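# Flip the bar-code-down carton and restack it

## Task

A carton sitting on top of a stack has its bar code facing the table. Flip it so the bar code faces up, then set it back on top of a stack, oriented like the cartons under it and aligned with them. Release it so it rests there unsupported, because a carton the robot is still holding in place does not count. Then open the gripper and move the arm away.

## Robot and tools

Robot: two arms, left_arm and right_arm, each ending in a two-finger parallel gripper with a wrist camera (cam_left_wrist, cam_right_wrist, both 504x504). The names are only labels and do not match image sides. Don't let the arms collide or push on each other.

Scene frame: origin on the table surface midway between the arms, +x away from the robot over the table, +z up, and left_arm on the +y side. Bases: left_arm at (+0.039, +0.311, 0), right_arm at (+0.001, -0.302, 0), each turned slightly about z.

Gripper frame: the fingers extend along the gripper's +z axis and close along its y axis. The reported end_effector_position is the pinch point between the pads, roughly 1 cm short of the fingertips. A camera mount sits near the gripper and can also bump things.

execute_actions(actions, pictures): actions holds at most one item. An empty list only returns the current state. An action item is {"rows": [...], "steps": n}, with 1 to 15 rows and n up to 15 (default 15). Each step lasts 1/30 s, each row covers one step, and the last row repeats if the rows run out. A wait item is {"steps": n} with n up to 300, counted from the previous result, so your reply time is included. pictures (true/false) controls whether images are returned.

Row layout: always 14 numbers, each from -1 to 1, even if one arm is idle. Order: left_arm dx, dy, dz, rx, ry, rz, opening, then right_arm in the same order. dx to rz are an offset, not a pose. They are measured in that gripper's own axes from its pose in the latest result that showed it. Before any such result exists, and for later calls within one reply, they are measured from where the gripper is when the action begins. Every row refers to that same starting pose; rows do not add up. Scale: 1.0 equals 0.6 m for dx, dy, dz and 180 degrees for rotation. rx, ry, rz form a single rotation vector. opening is absolute, not an offset: +1 is fully open (0.094 m) and -1 is closed. All-zero offsets pull the arm back to the reference pose; they do not mean wait.

move(target, speed): target is one 14-number row with the same layout, frames and scale as above. The offsets are taken from the same reference pose. Each gripper follows a straight line toward its goal, and both arms finish together after 0.5 to 10 s. Paths still unfinished at 10 s stop short. Rotation goes the shorter way. speed is the top path speed in m/s, from 0.002 to 0.5 (default 0.25); turning is capped at twice that value in rad/s. The path does not slow for obstacles. The real gripper trails the path and may wander or overshoot the speed, especially near full reach. Faster contact hits harder, and a goal set deeper past a surface presses harder. The opening is applied when the move starts. The result adds a "move:" line giving the ending (done, off_target, moving, held, fault), any limits that acted, and each gripper's remaining distance. If only one arm is named, the other reached its pose. limits=paced means the sent pose was clipped. limits=held means some steps were blocked, and the arm may then jump faster than speed.

wait(seconds): 0 to 10 s of simulation with no new command.
zoom_image(camera, region): region is [x0, y0, x1, y1] in pixels of that camera's latest image, measured from the top-left, no larger than 504x504. Returns a closer view.
read_manual(section): returns only licence text.
finished_scene(scene): pass the current scene's number. Replying without any tool call also ends everything.

Reading results: the state line gives each gripper's position (m) and quat_wxyz in the scene frame. At long reach the printed position can be wrong. grip_measured is the actual finger opening on the command scale, and the last Joint positions value is the opening in metres. Readings can be off by about 1 mm. A "pose unreachable" line means the clearance check changed or blocked that arm's command. HELD flags steps that were not sent. A "Hand target" line shows where the controller is currently driving each gripper. FAULT or OVER-TEMPERATURE FAULT lines mean an arm has stopped.

Control behaviour: on each step the commanded pose is limited to 70 mm and 16 degrees away from the measured pose. The solver favours position over orientation when it cannot achieve both. After an action ends, an arm goes only as far as its last clipped pose, so far goals need several actions; check the result each time. Arms usually settle a centimetre or more too low, and repeated zero offsets let them sink further. To hold an arm in place, send the correction back to the wanted pose in a reply's first call and zeros afterwards. Raise the aim if it still sags. The simulation keeps running while you reply.

Gripping: command an opening below grip_measured. About 0.03 below gives a firm hold; a smaller gap gives a lighter one. In this task each pad pushes only about 13 to 25 N, so grasp the carton securely and handle it gently. Brief tugs or pushes on held or loose objects may happen.

Joint limits (rad): waist -2.618..3.054, shoulder 0..3.142, elbow 0..3.142, wrist pitch and yaw -1.571..1.571, wrist roll -2.094..2.094. The elbow cannot fully straighten.

Heat: holding a load heats the motors. A MOTOR HOT warning appears at 75 °C. At 90 °C that arm pauses for 10 s. At 100 °C it goes limp and falls. Release the load promptly.

Avoid: knocking cartons or anything else off the table, dropping or slamming the carton, hard pushes into the stack, and collisions between the arms.

Each tool is called after ">>>" by a JSON object that holds its "method" and its "body".

## Session

>>> {"method": "execute_actions", "body": {"actions": []}}

Scene clock: 0.00 s of 4500.00 s.
left_arm: end_effector_position=(+0.2501, +0.3302, +0.2247) grip_measured=+1.000 end_effector_quat_wxyz=(+0.566, +0.439, +0.649, +0.259) | right_arm: end_effector_position=(+0.4989, +0.0726, +0.3030) grip_measured=+1.000 end_effector_quat_wxyz=(+0.293, -0.233, +0.760, +0.531)
Joint positions: left_arm=[ 0.733  0.287  0.457 -0.593  0.986  1.382  0.094] | right_arm=[ 0.519  2.323  2.359 -0.476 -0.898  0.416  0.094]
Joint velocities: left_arm=[-0.007 -0.002  0.012 -0.007  0.007 -0.007  0.   ] | right_arm=[-0.017  0.012 -0.007  0.022 -0.007 -0.066  0.   ]
Hand target (left_arm): +0.249, +0.328, +0.228; +0.568, +0.439, +0.647, +0.257
Hand target (right_arm): +0.496, +0.072, +0.317; +0.305, -0.243, +0.751, +0.533

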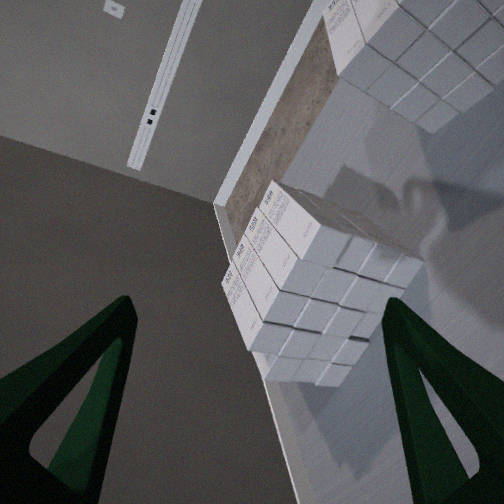

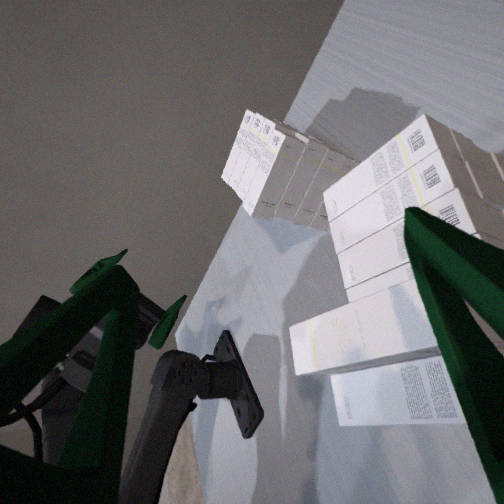

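>>> {"method": "move", "body": {"target": [0,0,0,0,0,0,1,0.205,0.17,-0.53,0.031,-0.285,0.274,1]}}

>>> {"method": "move", "body": {"target": [-0.377,0.043,0.188,0.082,0.086,-0.311,0.3,0,0,0,0,0,0,0.6]}}

Scene clock: 20.43 s of 4500.00 s.
left_arm: end_effector_position=(+0.2501, +0.3303, +0.2246) grip_measured=+1.000 end_effector_quat_wxyz=(+0.565, +0.439, +0.649, +0.259) | right_arm: end_effector_position=(+0.2840, -0.1978, +0.3606) grip_measured=+1.000 end_effector_quat_wxyz=(+0.343, +0.352, +0.615, +0.616)
Joint positions: left_arm=[ 0.733  0.287  0.457 -0.593  0.985  1.383  0.094] | right_arm=[ 0.185  0.705  0.756 -0.056 -0.46   1.579  0.094]
Joint velocities: left_arm=[ 0.022 -0.002 -0.002 -0.022  0.022  0.066  0.   ] | right_arm=[-0.017 -0.007  0.007 -0.007 -0.007 -0.066  0.   ]
Hand target (left_arm): +0.250, +0.330, +0.225; +0.566, +0.439, +0.649, +0.259
Hand target (right_arm): +0.282, -0.202, +0.365; +0.353, +0.353, +0.610, +0.616
Off the commanded pose (left_arm): 0.000 m, 0 deg.
Off the commanded pose (right_arm): 0.011 m, 1 deg.
After step 90, 14.27 s passed at rest.
move: off_target (right_arm)

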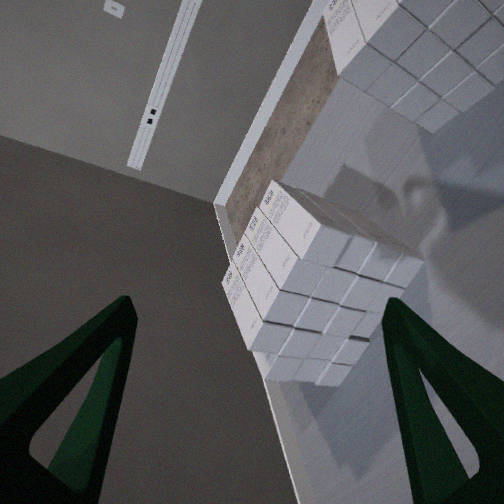

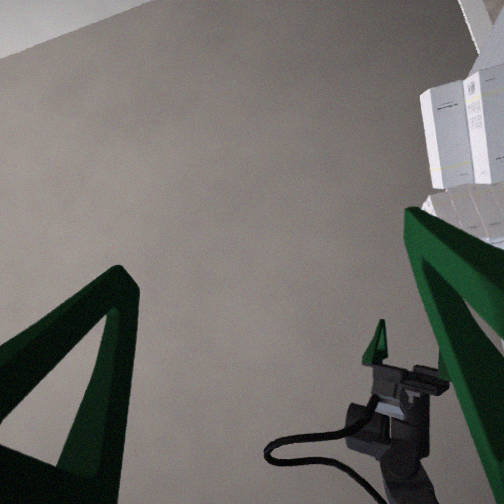

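Scene clock: 23.13 s of 4500.00 s.
left_arm: end_effector_position=(+0.3614, +0.1357, +0.3212) grip_measured=+0.301 end_effector_quat_wxyz=(+0.464, +0.116, +0.877, -0.050) | right_arm: end_effector_position=(+0.2840, -0.1978, +0.3606) grip_measured=+0.602 end_effector_quat_wxyz=(+0.343, +0.353, +0.615, +0.616)
Joint positions: left_arm=[-0.798  1.255  1.4   -0.79  -0.352 -0.23   0.061] | right_arm=[ 0.185  0.705  0.756 -0.056 -0.46   1.581  0.075]
Joint velocities: left_arm=[-0.012  0.002 -0.012 -0.022 -0.022 -0.007  0.   ] | right_arm=[-0.007  0.017  0.012 -0.037  0.037 -0.022 -0.001]
Hand target (left_arm): +0.360, +0.132, +0.331; +0.468, +0.115, +0.874, -0.057
Hand target (right_arm): +0.284, -0.198, +0.361; +0.343, +0.352, +0.615, +0.616
Off the commanded pose (left_arm): 0.015 m, 2 deg.
Off the commanded pose (right_arm): 0.000 m, 0 deg.
move: off_target (left_arm)

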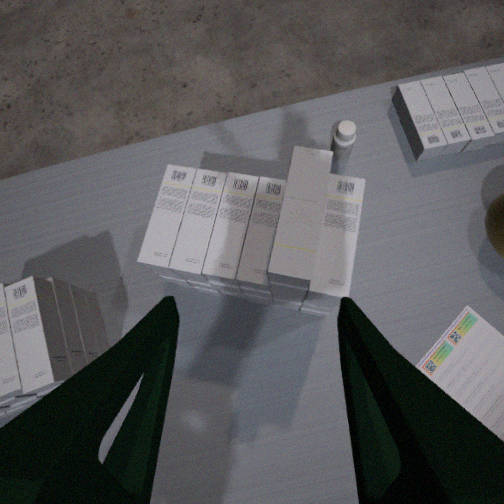

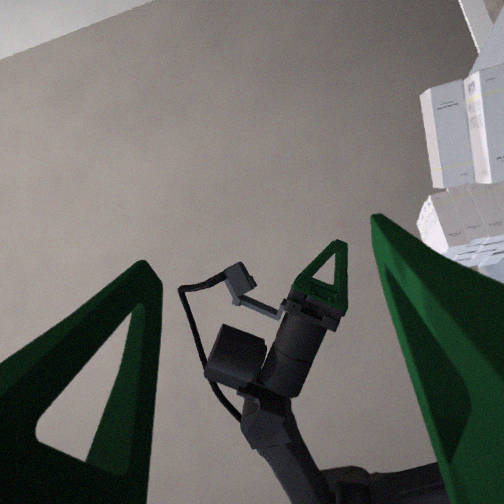

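>>> {"method": "move", "body": {"target": [0.13,-0.029,0.15,0.044,-0.008,0.022,0.3,0,0,0,0,0,0,0.6], "speed": 0.15}}

Scene clock: 33.10 s of 4500.00 s.
left_arm: end_effector_position=(+0.3868, +0.1113, +0.2076) grip_measured=+0.301 end_effector_quat_wxyz=(+0.464, +0.179, +0.862, -0.096) | right_arm: end_effector_position=(+0.2840, -0.1978, +0.3606) grip_measured=+0.602 end_effector_quat_wxyz=(+0.342, +0.353, +0.615, +0.617)
Joint positions: left_arm=[-0.72   1.281  0.935 -0.245 -0.152 -0.101  0.061] | right_arm=[ 0.185  0.705  0.756 -0.056 -0.46   1.583  0.075]
Joint velocities: left_arm=[-0.007 -0.007  0.007 -0.037  0.022 -0.022 -0.   ] | right_arm=[-0.012  0.002  0.017  0.037 -0.007 -0.066 -0.001]
Hand target (left_arm): +0.389, +0.114, +0.206; +0.467, +0.177, +0.861, -0.096
Hand target (right_arm): +0.284, -0.198, +0.361; +0.343, +0.353, +0.615, +0.616
Off the commanded pose (left_arm): 0.003 m, 0 deg.
Off the commanded pose (right_arm): 0.000 m, 0 deg.
After step 90, 5.47 s passed at rest.
move: done

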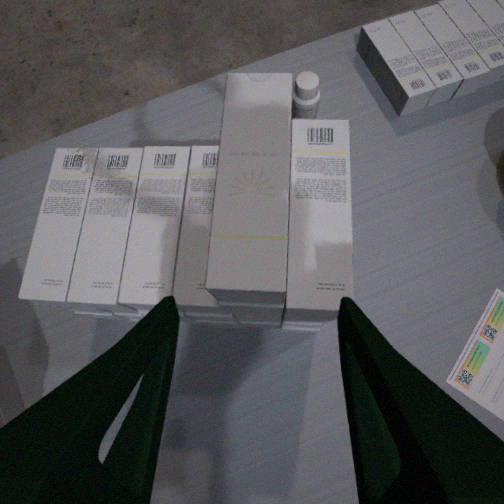

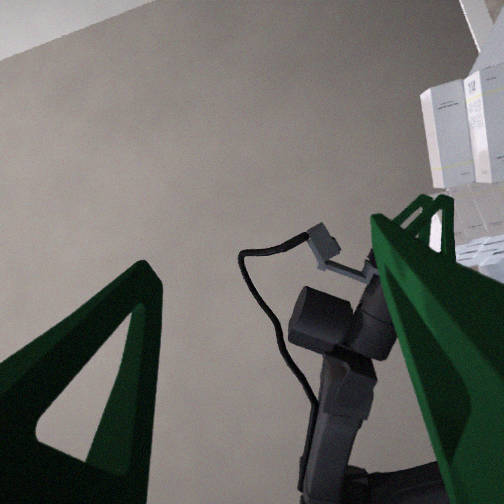

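>>> {"method": "move", "body": {"target": [-0.003,0.011,0.05,0,0,0,0.3,0,0,0,0,0,0,0.6], "speed": 0.05}}

Scene clock: 44.70 s of 4500.00 s.
left_arm: end_effector_position=(+0.4059, +0.1087, +0.1811) grip_measured=+0.301 end_effector_quat_wxyz=(+0.449, +0.182, +0.870, -0.091) | right_arm: end_effector_position=(+0.2840, -0.1978, +0.3606) grip_measured=+0.602 end_effector_quat_wxyz=(+0.341, +0.354, +0.614, +0.617)
Joint positions: left_arm=[-0.688  1.384  0.935 -0.175 -0.124 -0.083  0.061] | right_arm=[ 0.185  0.705  0.756 -0.056 -0.46   1.585  0.075]
Joint velocities: left_arm=[ 0.007 -0.017 -0.007 -0.007 -0.007 -0.095 -0.001] | right_arm=[-0.002 -0.012 -0.007  0.022 -0.007  0.007 -0.   ]
Hand target (left_arm): +0.413, +0.107, +0.193; +0.464, +0.179, +0.862, -0.096
Hand target (right_arm): +0.284, -0.198, +0.361; +0.342, +0.353, +0.615, +0.617
Off the commanded pose (left_arm): 0.014 m, 2 deg.
Off the commanded pose (right_arm): 0.000 m, 0 deg.
After step 90, 7.67 s passed at rest.
move: off_target (left_arm)

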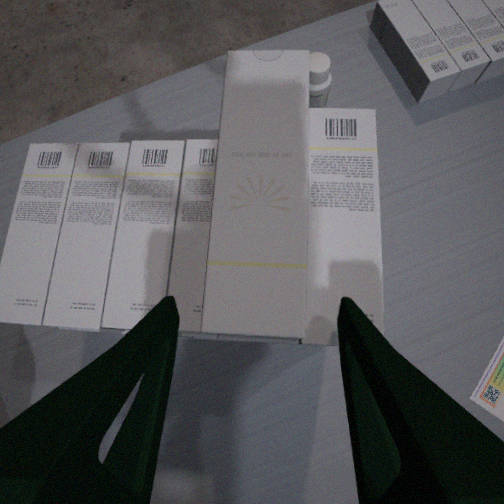

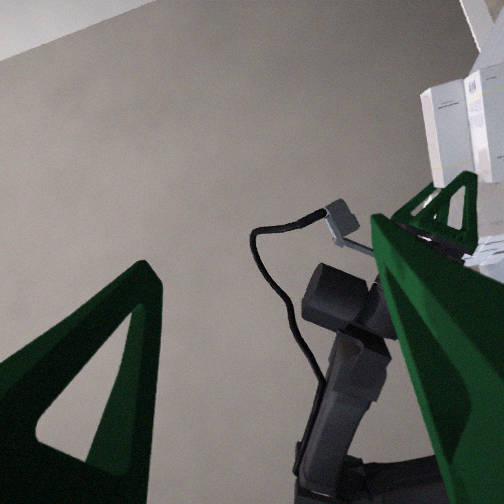

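>>> {"method": "move", "body": {"target": [-0.038,0.002,0.016,0,-0.012,0,0.3,0,0,0,0,0,0,0.6], "speed": 0.03}}

Scene clock: 48.73 s of 4500.00 s.
left_arm: end_effector_position=(+0.4147, +0.1027, +0.1783) grip_measured=+0.301 end_effector_quat_wxyz=(+0.447, +0.186, +0.870, -0.090) | right_arm: end_effector_position=(+0.2840, -0.1978, +0.3606) grip_measured=+0.602 end_effector_quat_wxyz=(+0.341, +0.354, +0.614, +0.617)
Joint positions: left_arm=[-0.688  1.431  0.965 -0.163 -0.122 -0.075  0.061] | right_arm=[ 0.185  0.705  0.756 -0.056 -0.46   1.587  0.075]
Joint velocities: left_arm=[-0.027  0.002 -0.002 -0.007  0.022  0.037 -0.   ] | right_arm=[-0.007 -0.007 -0.012 -0.037  0.007  0.007 -0.   ]
Hand target (left_arm): +0.425, +0.102, +0.195; +0.466, +0.181, +0.861, -0.094
Hand target (right_arm): +0.284, -0.198, +0.361; +0.341, +0.354, +0.614, +0.617
Off the commanded pose (left_arm): 0.019 m, 2 deg.
Off the commanded pose (right_arm): 0.000 m, 0 deg.
move: off_target (left_arm)

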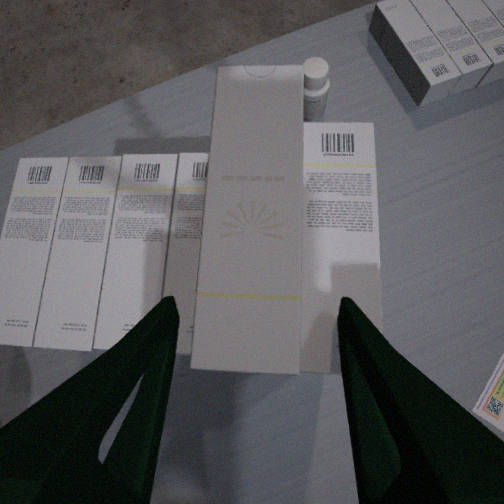

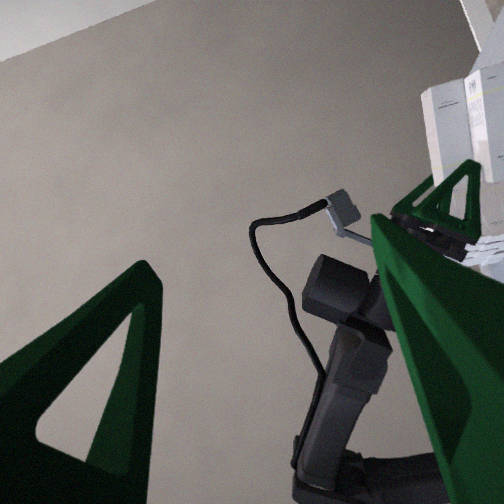

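>>> {"method": "move", "body": {"target": [-0.048,0.01,-0.015,0,-0.02,0,0.3,0,0,0,0,0,0,0.6], "speed": 0.03}}

Scene clock: 52.47 s of 4500.00 s.
left_arm: end_effector_position=(+0.4163, +0.1055, +0.1782) grip_measured=+0.301 end_effector_quat_wxyz=(+0.448, +0.190, +0.870, -0.087) | right_arm: end_effector_position=(+0.2840, -0.1978, +0.3606) grip_measured=+0.602 end_effector_quat_wxyz=(+0.340, +0.355, +0.614, +0.618)
Joint positions: left_arm=[-0.677  1.431  0.965 -0.163 -0.114 -0.06   0.061] | right_arm=[ 0.185  0.705  0.756 -0.056 -0.46   1.589  0.075]
Joint velocities: left_arm=[ 0.002 -0.017 -0.012 -0.037 -0.066  0.037  0.   ] | right_arm=[-0.007 -0.002 -0.022 -0.022  0.007  0.037  0.   ]
Hand target (left_arm): +0.424, +0.105, +0.207; +0.475, +0.184, +0.855, -0.096
Hand target (right_arm): +0.284, -0.198, +0.361; +0.341, +0.354, +0.614, +0.617
Off the commanded pose (left_arm): 0.030 m, 4 deg.
Off the commanded pose (right_arm): 0.000 m, 0 deg.
move: off_target (left_arm)

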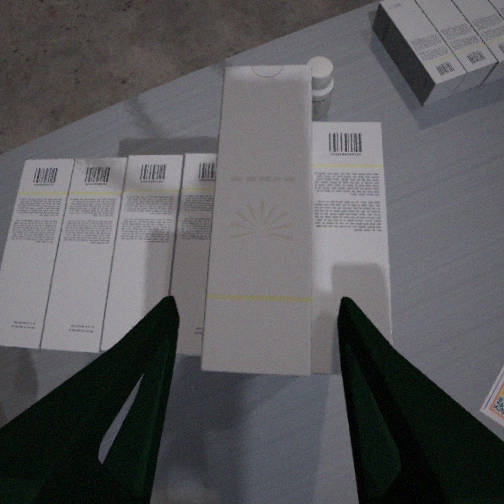

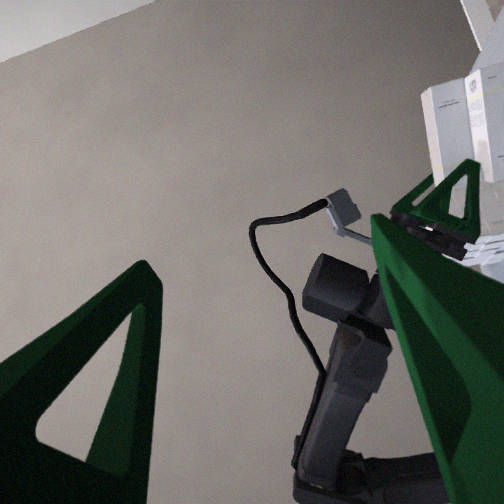

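>>> {"method": "execute_actions", "body": {"actions": [{"rows":[[0,0,0,0,0,0,0.1,0,0,0,0,0,0,0.6],[0,0,0,0,0,0,-0.05,0,0,0,0,0,0,0.6],[0,0,0,0,0,0,-0.2,0,0,0,0,0,0,0.6],[0,0,0,0,0,0,-0.28,0,0,0,0,0,0,0.6],[0,0,0,0,0,0,-0.34,0,0,0,0,0,0,0.6],[0,0,0,0,0,0,-0.4,0,0,0,0,0,0,0.6],[0,0,0,0,0,0,-0.48,0,0,0,0,0,0,0.6]],"steps":15}]}}

>>> {"method": "move", "body": {"target": [-0.12,0,-0.085,0,-0.01,0,-0.48,0,0,0,0,0,0,0.6], "speed": 0.06}}

Scene clock: 56.83 s of 4500.00 s.
left_arm: end_effector_position=(+0.4163, +0.1054, +0.1782) grip_measured=-0.302 end_effector_quat_wxyz=(+0.448, +0.190, +0.869, -0.087) | right_arm: end_effector_position=(+0.2840, -0.1978, +0.3606) grip_measured=+0.602 end_effector_quat_wxyz=(+0.340, +0.355, +0.613, +0.618)
Joint positions: left_arm=[-0.677  1.431  0.965 -0.163 -0.114 -0.06   0.033] | right_arm=[ 0.185  0.705  0.756 -0.056 -0.46   1.591  0.075]
Joint velocities: left_arm=[ 0.007 -0.022 -0.002  0.022  0.022 -0.051  0.   ] | right_arm=[ 0.007 -0.022 -0.007 -0.007 -0.007 -0.037 -0.001]
Hand target (left_arm): +0.416, +0.106, +0.178; +0.448, +0.190, +0.869, -0.087
Hand target (right_arm): +0.284, -0.198, +0.361; +0.340, +0.355, +0.614, +0.618
Off the commanded pose (left_arm): 0.000 m, 0 deg.
Off the commanded pose (right_arm): 0.000 m, 0 deg.
Steps of this call (steps 1 to 90: nothing new was sent; then 0.87 s passed at rest; steps 91 to 105: all 15 steps of this action). Readings (end_effector_position):
91: left_arm (+0.4163, +0.1054, +0.1782) | right_arm (+0.2840, -0.1978, +0.3606)
92: left_arm (+0.4163, +0.1054, +0.1782) | right_arm (+0.2840, -0.1978, +0.3606)
94: left_arm (+0.4163, +0.1054, +0.1782) | right_arm (+0.2840, -0.1978, +0.3606)
98: left_arm (+0.4163, +0.1054, +0.1782) | right_arm (+0.2840, -0.1978, +0.3606)
105: the state above

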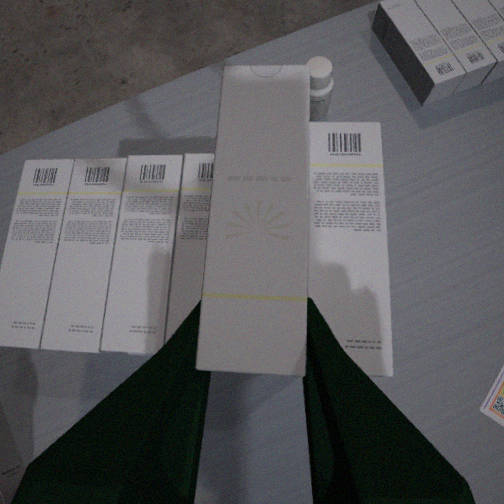

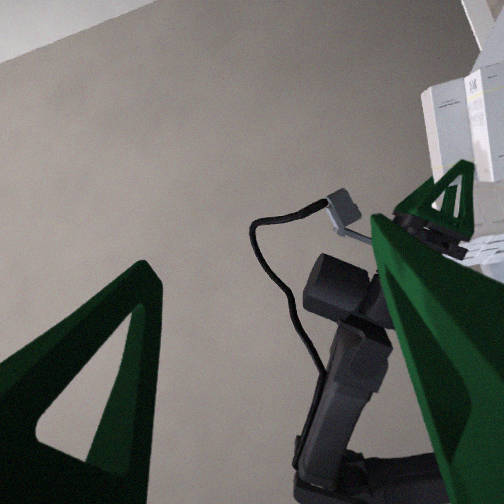

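Scene clock: 59.03 s of 4500.00 s.
left_arm: end_effector_position=(+0.4148, +0.1064, +0.2395) grip_measured=-0.302 end_effector_quat_wxyz=(+0.436, +0.192, +0.875, -0.083) | right_arm: end_effector_position=(+0.2840, -0.1978, +0.3606) grip_measured=+0.602 end_effector_quat_wxyz=(+0.339, +0.356, +0.613, +0.618)
Joint positions: left_arm=[-0.677  1.416  1.22  -0.461 -0.114 -0.06   0.033] | right_arm=[ 0.185  0.705  0.756 -0.056 -0.46   1.593  0.075]
Joint velocities: left_arm=[-0.002  0.017 -0.002 -0.037 -0.007  0.007  0.001] | right_arm=[-0.017 -0.012 -0.017  0.022  0.081 -0.007 -0.001]
Hand target (left_arm): +0.414, +0.104, +0.266; +0.461, +0.189, +0.862, -0.091
Hand target (right_arm): +0.284, -0.198, +0.361; +0.339, +0.356, +0.613, +0.618
Off the commanded pose (left_arm): 0.027 m, 3 deg.
Off the commanded pose (right_arm): 0.000 m, 0 deg.
move: off_target (left_arm)

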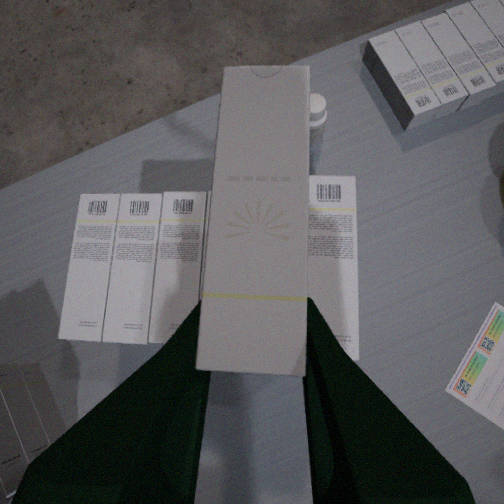

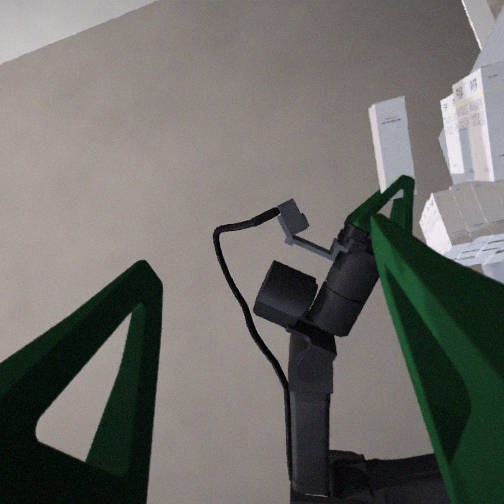

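>>> {"method": "move", "body": {"target": [-0.12,-0.095,-0.148,0.154,-0.022,0.109,-0.48,0.213,0.017,0.2,-0.015,0,0,0.6], "speed": 0.12}}

Scene clock: 72.13 s of 4500.00 s.
left_arm: end_effector_position=(+0.3614, +0.0623, +0.3349) grip_measured=-0.302 end_effector_quat_wxyz=(+0.400, +0.432, +0.778, -0.218) | right_arm: end_effector_position=(+0.3190, -0.0313, +0.3559) grip_measured=+0.602 end_effector_quat_wxyz=(+0.337, +0.356, +0.609, +0.623)
Joint positions: left_arm=[-0.61   1.462  1.643 -0.874  0.417  0.333  0.033] | right_arm=[0.919 1.185 0.913 0.275 0.272 1.603 0.075]
Joint velocities: left_arm=[ 0.012 -0.002 -0.012 -0.051 -0.007 -0.037 -0.   ] | right_arm=[-0.007 -0.012  0.002  0.007  0.022 -0.037  0.001]
Hand target (left_arm): +0.363, +0.063, +0.349; +0.414, +0.432, +0.770, -0.221
Hand target (right_arm): +0.319, -0.029, +0.373; +0.345, +0.350, +0.597, +0.634
Off the commanded pose (left_arm): 0.015 m, 2 deg.
Off the commanded pose (right_arm): 0.018 m, 2 deg.
After step 90, 7.00 s passed at rest.
move: off_target (left_arm, right_arm)

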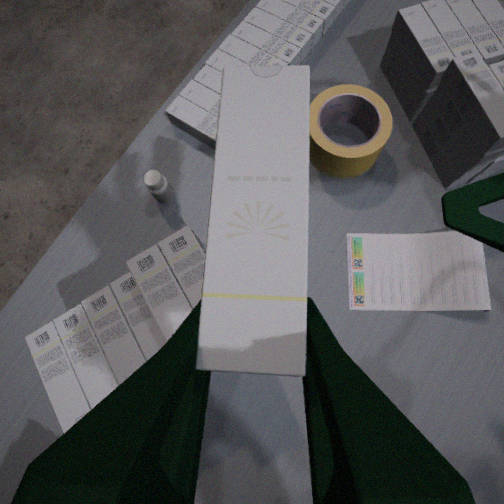

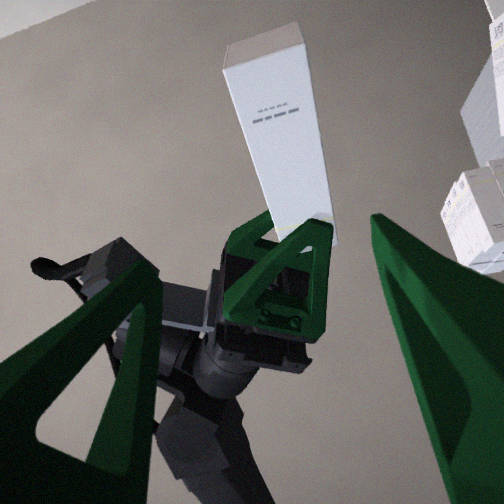

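>>> {"method": "move", "body": {"target": [0,0,0,0,0,0,-0.48,0.025,0.008,0.075,-0.005,0,-0.01,0.6], "speed": 0.06}}

Scene clock: 77.43 s of 4500.00 s.
left_arm: end_effector_position=(+0.3616, +0.0626, +0.3346) grip_measured=-0.302 end_effector_quat_wxyz=(+0.400, +0.432, +0.779, -0.216) | right_arm: end_effector_position=(+0.3495, +0.0010, +0.3433) grip_measured=+0.602 end_effector_quat_wxyz=(+0.342, +0.352, +0.623, +0.609)
Joint positions: left_arm=[-0.61   1.462  1.643 -0.876  0.414  0.334  0.033] | right_arm=[0.919 1.368 1.016 0.327 0.273 1.581 0.075]
Joint velocities: left_arm=[ 0.007 -0.027 -0.007 -0.037  0.022 -0.022 -0.   ] | right_arm=[ 0.017  0.002 -0.022 -0.037  0.037 -0.081  0.001]
Hand target (left_arm): +0.361, +0.062, +0.335; +0.400, +0.432, +0.778, -0.218
Hand target (right_arm): +0.349, +0.004, +0.361; +0.350, +0.344, +0.610, +0.622
Off the commanded pose (left_arm): 0.001 m, 0 deg.
Off the commanded pose (right_arm): 0.018 m, 2 deg.
After step 90, 1.20 s passed at rest.
move: off_target (right_arm)

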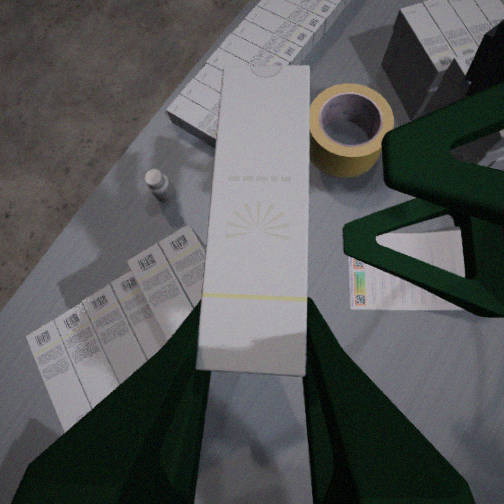

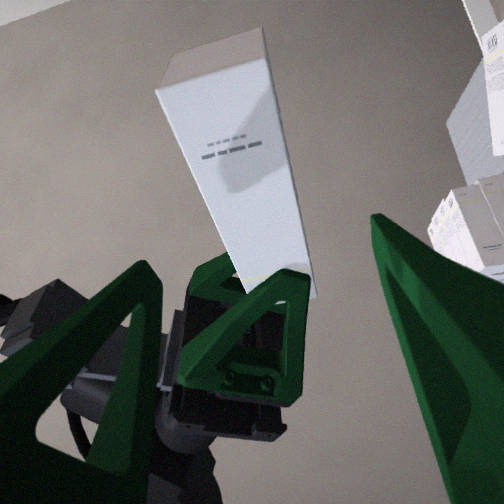

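>>> {"method": "move", "body": {"target": [0,0,0,0,0,0,-0.48,0.005,0.028,0.083,-0.015,0,0,0.5], "speed": 0.04}}

Scene clock: 80.90 s of 4500.00 s.
left_arm: end_effector_position=(+0.3619, +0.0630, +0.3345) grip_measured=-0.302 end_effector_quat_wxyz=(+0.400, +0.431, +0.780, -0.215) | right_arm: end_effector_position=(+0.3861, +0.0299, +0.3425) grip_measured=+0.502 end_effector_quat_wxyz=(+0.343, +0.352, +0.620, +0.612)
Joint positions: left_arm=[-0.61   1.462  1.643 -0.876  0.411  0.334  0.033] | right_arm=[0.898 1.548 1.164 0.367 0.252 1.581 0.071]
Joint velocities: left_arm=[-0.007  0.022 -0.007 -0.037 -0.022 -0.037  0.   ] | right_arm=[-0.007 -0.007  0.012 -0.022 -0.022 -0.007  0.   ]
Hand target (left_arm): +0.362, +0.063, +0.335; +0.400, +0.432, +0.779, -0.216
Hand target (right_arm): +0.390, +0.030, +0.359; +0.350, +0.344, +0.608, +0.624
Off the commanded pose (left_arm): 0.001 m, 0 deg.
Off the commanded pose (right_arm): 0.017 m, 2 deg.
move: off_target (right_arm)

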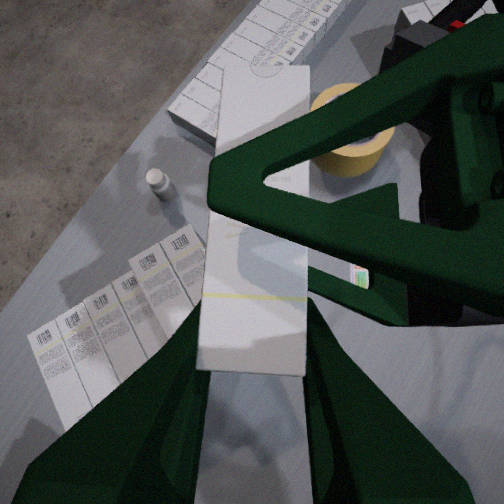

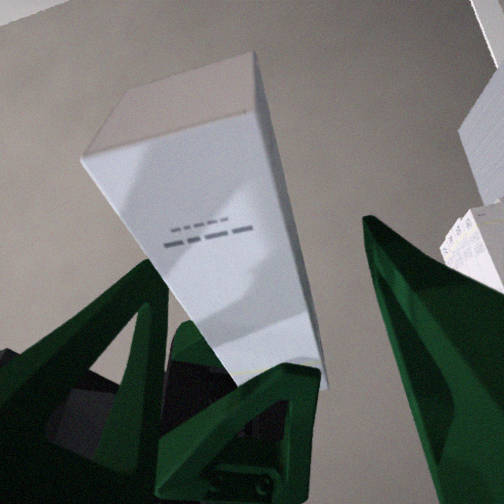

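>>> {"method": "move", "body": {"target": [0,0,0,0,0,0,-0.48,0,0.016,0,-0.014,0,0,0.3], "speed": 0.03}}

Scene clock: 87.23 s of 4500.00 s.
left_arm: end_effector_position=(+0.3623, +0.0634, +0.3343) grip_measured=-0.302 end_effector_quat_wxyz=(+0.401, +0.431, +0.780, -0.214) | right_arm: end_effector_position=(+0.3861, +0.0300, +0.3511) grip_measured=+0.302 end_effector_quat_wxyz=(+0.346, +0.349, +0.608, +0.624)
Joint positions: left_arm=[-0.61   1.462  1.643 -0.876  0.408  0.334  0.033] | right_arm=[0.898 1.548 1.164 0.403 0.252 1.581 0.061]
Joint velocities: left_arm=[-0.007  0.012  0.002  0.007 -0.037  0.007  0.   ] | right_arm=[ 0.002  0.002 -0.007  0.066  0.007 -0.095 -0.   ]
Hand target (left_arm): +0.362, +0.063, +0.334; +0.400, +0.431, +0.780, -0.215
Hand target (right_arm): +0.386, +0.030, +0.352; +0.350, +0.344, +0.606, +0.626
Off the commanded pose (left_arm): 0.001 m, 0 deg.
Off the commanded pose (right_arm): 0.001 m, 1 deg.
After step 90, 2.33 s passed at rest.
move: done

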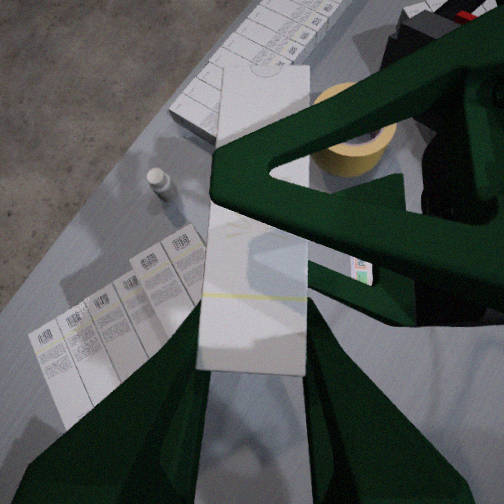

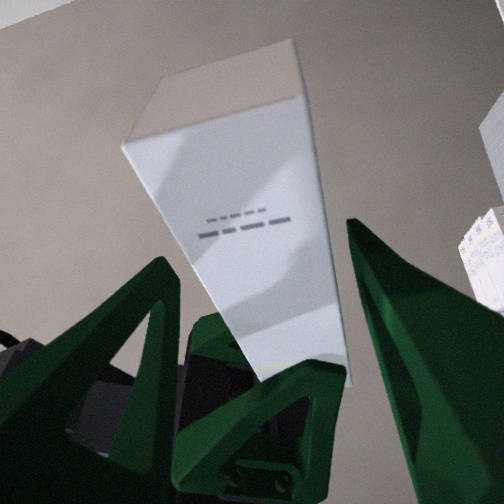

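>>> {"method": "execute_actions", "body": {"actions": [{"rows":[[0,0,0,0,0,0,-0.48,0,0,0,0,0,0,0.2],[0,0,0,0,0,0,-0.48,0,0,0,0,0,0,0.1],[0,0,0,0,0,0,-0.48,0,0,0,0,0,0,0.0],[0,0,0,0,0,0,-0.48,0,0,0,0,0,0,-0.1],[0,0,0,0,0,0,-0.48,0,0,0,0,0,0,-0.18],[0,0,0,0,0,0,-0.48,0,0,0,0,0,0,-0.25],[0,0,0,0,0,0,-0.48,0,0,0,0,0,0,-0.31],[0,0,0,0,0,0,-0.48,0,0,0,0,0,0,-0.37],[0,0,0,0,0,0,-0.48,0,0,0,0,0,0,-0.43],[0,0,0,0,0,0,-0.48,0,0,0,0,0,0,-0.5],[0,0,0,0,0,0,-0.48,0,0,0,0,0,0,-0.58]],"steps":15}]}}

Scene clock: 92.80 s of 4500.00 s.
left_arm: end_effector_position=(+0.3626, +0.0630, +0.3349) grip_measured=-0.302 end_effector_quat_wxyz=(+0.402, +0.430, +0.779, -0.214) | right_arm: end_effector_position=(+0.3864, +0.0298, +0.3454) grip_measured=-0.308 end_effector_quat_wxyz=(+0.343, +0.352, +0.614, +0.617)
Joint positions: left_arm=[-0.61   1.462  1.643 -0.873  0.409  0.333  0.033] | right_arm=[0.898 1.548 1.164 0.381 0.254 1.584 0.033]
Joint velocities: left_arm=[-0.012 -0.012  0.017 -0.007  0.037  0.037  0.   ] | right_arm=[ 0.012 -0.017 -0.002  0.007 -0.022 -0.051 -0.002]
Hand target (left_arm): +0.362, +0.063, +0.334; +0.401, +0.431, +0.780, -0.214
Hand target (right_arm): +0.386, +0.030, +0.351; +0.346, +0.348, +0.608, +0.625
Off the commanded pose (left_arm): 0.001 m, 0 deg.
Off the commanded pose (right_arm): 0.006 m, 1 deg.
Steps of this call (steps 1 to 90: nothing new was sent; then 2.07 s passed at rest; steps 91 to 105: all 15 steps of this action). Readings (end_effector_position):
91: left_arm (+0.3624, +0.0634, +0.3343) | right_arm (+0.3861, +0.0300, +0.3515)
92: left_arm (+0.3624, +0.0635, +0.3343) | right_arm (+0.3861, +0.0300, +0.3515)
94: left_arm (+0.3626, +0.0635, +0.3344) | right_arm (+0.3861, +0.0299, +0.3507)
98: left_arm (+0.3626, +0.0630, +0.3349) | right_arm (+0.3863, +0.0298, +0.3456)
105: the state above

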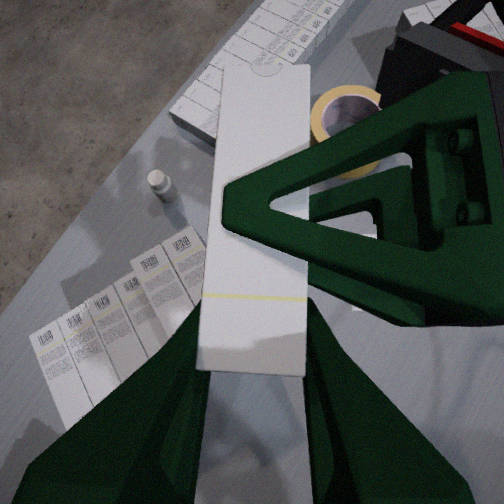

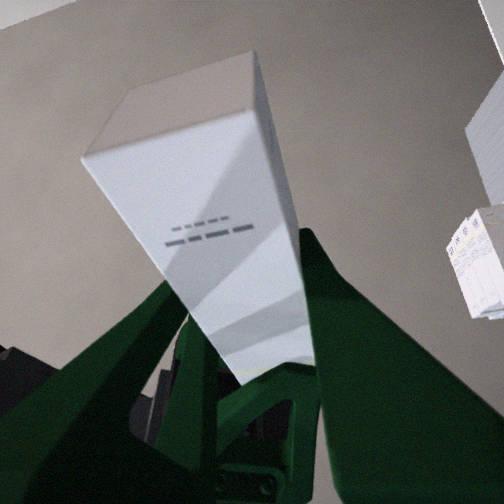

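>>> {"method": "execute_actions", "body": {"actions": [{"rows":[[0,0,0,0,0,0,0.3,0,0,0,0,0,0,-0.48]],"steps":12}], "pictures": false}}

>>> {"method": "move", "body": {"target": [0.08,0,-0.27,0,0,0,0.3,0,0,0,0,0,0,-0.48], "speed": 0.2}}

>>> {"method": "move", "body": {"target": [0,0,0,0,0,0,0.3,0,0,0,0,0,-0.5,-0.48], "speed": 0.4}}

>>> {"method": "move", "body": {"target": [0,0,0,0,0,0,0.3,0,0,0,0,0,-0.5,-0.48], "speed": 0.4}}

Scene clock: 100.43 s of 4500.00 s.
left_arm: end_effector_position=(+0.3626, +0.0631, +0.3349) grip_measured=+0.299 end_effector_quat_wxyz=(+0.402, +0.430, +0.779, -0.214) | right_arm: end_effector_position=(+0.3864, +0.0298, +0.3444) grip_measured=-0.308 end_effector_quat_wxyz=(+0.342, +0.353, +0.616, +0.616)
Joint positions: left_arm=[-0.61   1.462  1.643 -0.873  0.409  0.333  0.061] | right_arm=[0.898 1.548 1.164 0.377 0.254 1.586 0.033]
Joint velocities: left_arm=[ 0.002 -0.007 -0.002  0.095 -0.051 -0.066 -0.   ] | right_arm=[ 0.012 -0.017 -0.012  0.037 -0.051 -0.007 -0.001]
Hand target (left_arm): +0.363, +0.063, +0.335; +0.402, +0.430, +0.779, -0.214
Hand target (right_arm): +0.386, +0.030, +0.345; +0.343, +0.352, +0.615, +0.617
Off the commanded pose (left_arm): 0.000 m, 0 deg.
Off the commanded pose (right_arm): 0.001 m, 0 deg.
Steps of this call (steps 1 to 90: nothing new was sent; then 4.23 s passed at rest; steps 91 to 102: all 12 steps of this action). Readings (end_effector_position):
91: left_arm (+0.3626, +0.0630, +0.3349) | right_arm (+0.3864, +0.0298, +0.3451)
92: left_arm (+0.3626, +0.0630, +0.3349) | right_arm (+0.3864, +0.0298, +0.3450)
94: left_arm (+0.3626, +0.0631, +0.3349) | right_arm (+0.3864, +0.0298, +0.3449)
98: left_arm (+0.3626, +0.0631, +0.3349) | right_arm (+0.3864, +0.0298, +0.3445)
102: the state above

Scene clock: 102.30 s of 4500.00 s.
left_arm: end_effector_position=(+0.2746, +0.1948, +0.3841) grip_measured=+0.299 end_effector_quat_wxyz=(+0.401, +0.427, +0.782, -0.211) | right_arm: end_effector_position=(+0.3864, +0.0298, +0.3434) grip_measured=-0.308 end_effector_quat_wxyz=(+0.341, +0.354, +0.617, +0.615)
Joint positions: left_arm=[-0.111  1.242  1.78  -1.473  0.749  0.761  0.061] | right_arm=[0.898 1.548 1.164 0.373 0.254 1.589 0.033]
Joint velocities: left_arm=[ 0.007  0.007 -0.002 -0.037 -0.022 -0.007 -0.   ] | right_arm=[-0.017 -0.012  0.012 -0.022  0.007  0.037  0.   ]
Hand target (left_arm): +0.274, +0.195, +0.391; +0.406, +0.428, +0.778, -0.216
Hand target (right_arm): +0.386, +0.030, +0.344; +0.342, +0.353, +0.616, +0.616
Off the commanded pose (left_arm): 0.007 m, 1 deg.
Off the commanded pose (right_arm): 0.001 m, 0 deg.
move: done

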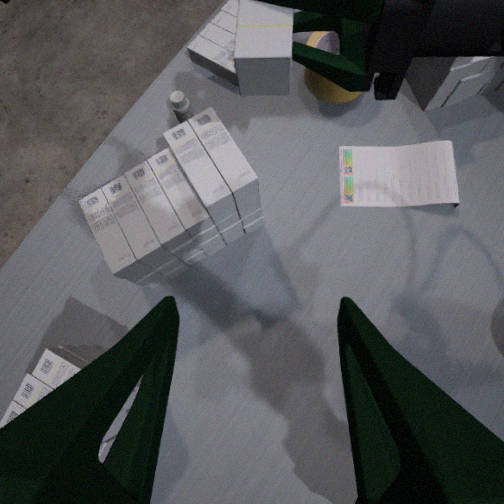

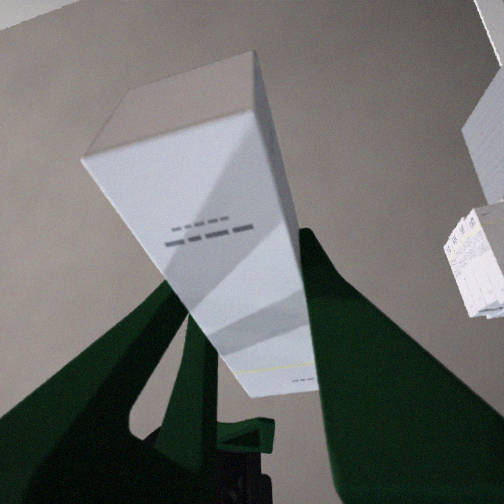

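Scene clock: 104.93 s of 4500.00 s.
left_arm: end_effector_position=(+0.2750, +0.1956, +0.3835) grip_measured=+0.299 end_effector_quat_wxyz=(+0.401, +0.427, +0.783, -0.209) | right_arm: end_effector_position=(+0.3864, +0.0298, +0.3408) grip_measured=-0.307 end_effector_quat_wxyz=(+0.672, -0.184, +0.691, +0.195)
Joint positions: left_arm=[-0.111  1.242  1.78  -1.473  0.744  0.761  0.061] | right_arm=[0.898 1.548 1.164 0.362 0.254 0.028 0.033]
Joint velocities: left_arm=[ 0.002 -0.012 -0.002  0.022 -0.095  0.007 -0.   ] | right_arm=[ 0.002  0.007  0.012 -0.051 -0.007 -0.022  0.001]
Hand target (left_arm): +0.275, +0.195, +0.384; +0.401, +0.427, +0.782, -0.211
Hand target (right_arm): +0.386, +0.030, +0.343; +0.676, -0.185, +0.687, +0.193
Off the commanded pose (left_arm): 0.001 m, 0 deg.
Off the commanded pose (right_arm): 0.003 m, 1 deg.
move: done

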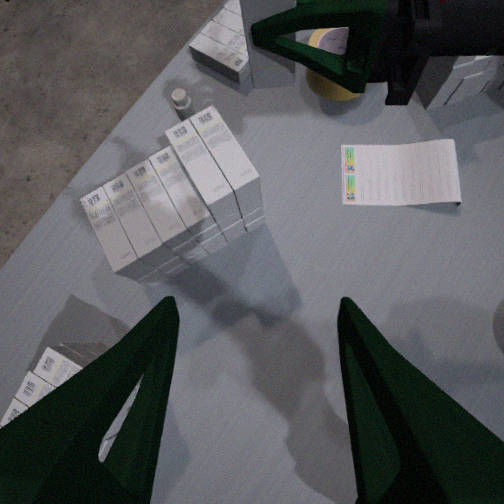

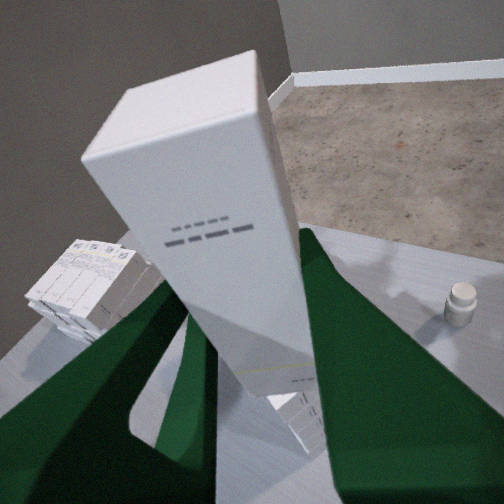

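Scene clock: 107.57 s of 4500.00 s.
left_arm: end_effector_position=(+0.2754, +0.1963, +0.3830) grip_measured=+0.299 end_effector_quat_wxyz=(+0.400, +0.427, +0.785, -0.206) | right_arm: end_effector_position=(+0.3863, +0.0297, +0.3376) grip_measured=-0.307 end_effector_quat_wxyz=(+0.608, -0.623, +0.360, -0.336)
Joint positions: left_arm=[-0.111  1.242  1.78  -1.473  0.738  0.761  0.061] | right_arm=[ 0.898  1.548  1.164  0.349  0.254 -1.542  0.033]
Joint velocities: left_arm=[ 0.007  0.002 -0.002  0.007  0.022 -0.051 -0.001] | right_arm=[-0.022 -0.002 -0.012  0.022 -0.022 -0.066 -0.001]
Hand target (left_arm): +0.275, +0.196, +0.384; +0.401, +0.427, +0.783, -0.209
Hand target (right_arm): +0.386, +0.030, +0.341; +0.613, -0.618, +0.359, -0.337
Off the commanded pose (left_arm): 0.001 m, 0 deg.
Off the commanded pose (right_arm): 0.003 m, 1 deg.
move: done

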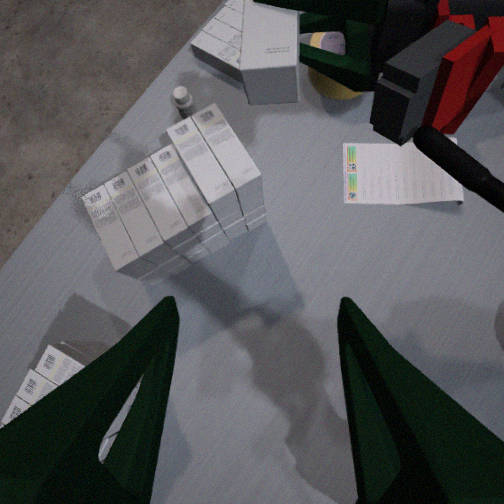

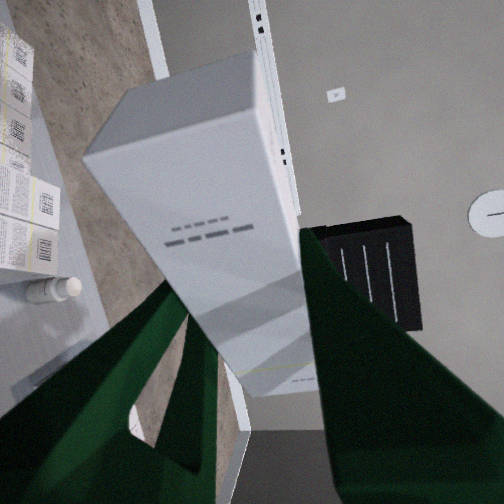

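>>> {"method": "move", "body": {"target": [-0.092,-0.008,0.2,0.005,-0.008,0.001,0.1,0,-0.018,0,0.016,0,0,-0.48], "speed": 0.12}}

Scene clock: 120.00 s of 4500.00 s.
left_arm: end_effector_position=(+0.3441, +0.0915, +0.3556) grip_measured=+0.101 end_effector_quat_wxyz=(+0.402, +0.430, +0.780, -0.213) | right_arm: end_effector_position=(+0.3864, +0.0298, +0.3444) grip_measured=-0.307 end_effector_quat_wxyz=(+0.616, -0.616, +0.353, -0.343)
Joint positions: left_arm=[-0.545  1.4    1.688 -0.998  0.456  0.379  0.052] | right_arm=[ 0.898  1.548  1.164  0.377  0.254 -1.556  0.033]
Joint velocities: left_arm=[ 0.002 -0.002  0.002  0.051 -0.081  0.022  0.001] | right_arm=[ 0.017 -0.002 -0.002  0.022  0.022 -0.037 -0.   ]
Hand target (left_arm): +0.344, +0.088, +0.355; +0.404, +0.430, +0.778, -0.215
Hand target (right_arm): +0.387, +0.030, +0.348; +0.624, -0.607, +0.351, -0.344
Off the commanded pose (left_arm): 0.006 m, 1 deg.
Off the commanded pose (right_arm): 0.004 m, 1 deg.
After step 90, 7.80 s passed at rest.
move: done

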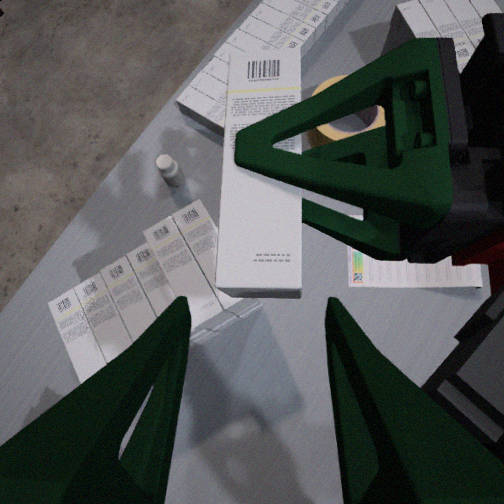

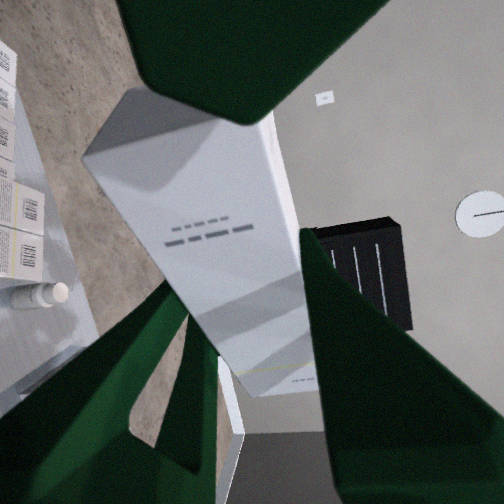

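>>> {"method": "move", "body": {"target": [-0.012,-0.003,0.074,0,0,0,0.1,0,0,0,0,0,0,-0.48], "speed": 0.04}}

Scene clock: 124.87 s of 4500.00 s.
left_arm: end_effector_position=(+0.3649, +0.0616, +0.3407) grip_measured=+0.101 end_effector_quat_wxyz=(+0.405, +0.429, +0.780, -0.210) | right_arm: end_effector_position=(+0.3864, +0.0298, +0.3425) grip_measured=-0.307 end_effector_quat_wxyz=(+0.613, -0.619, +0.353, -0.343)
Joint positions: left_arm=[-0.617  1.475  1.676 -0.886  0.394  0.329  0.052] | right_arm=[ 0.898  1.548  1.164  0.369  0.254 -1.559  0.033]
Joint velocities: left_arm=[-0.012 -0.012 -0.007  0.037  0.007 -0.051 -0.   ] | right_arm=[ 0.002 -0.017  0.007 -0.007 -0.081 -0.022  0.001]
Hand target (left_arm): +0.365, +0.057, +0.335; +0.402, +0.430, +0.780, -0.212
Hand target (right_arm): +0.386, +0.030, +0.344; +0.616, -0.616, +0.353, -0.343
Off the commanded pose (left_arm): 0.007 m, 0 deg.
Off the commanded pose (right_arm): 0.002 m, 1 deg.
After step 90, 0.30 s passed at rest.
move: done

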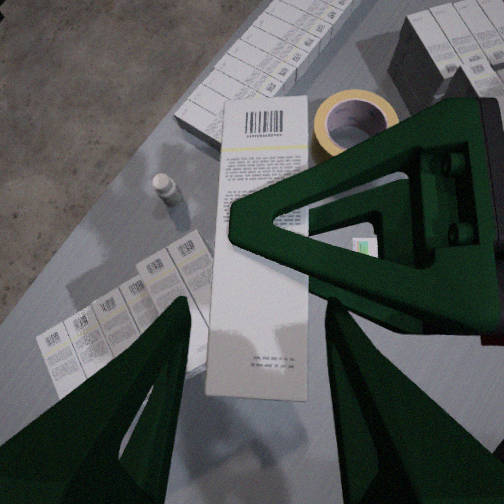

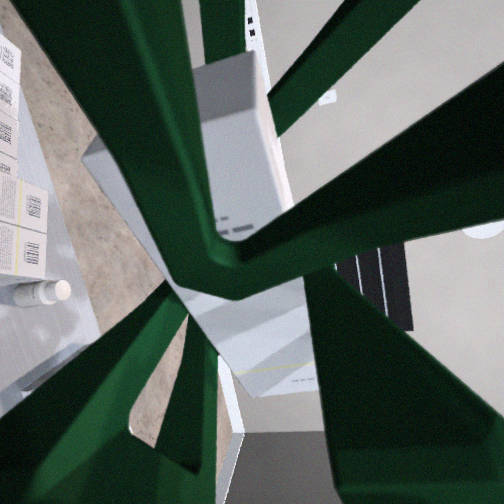

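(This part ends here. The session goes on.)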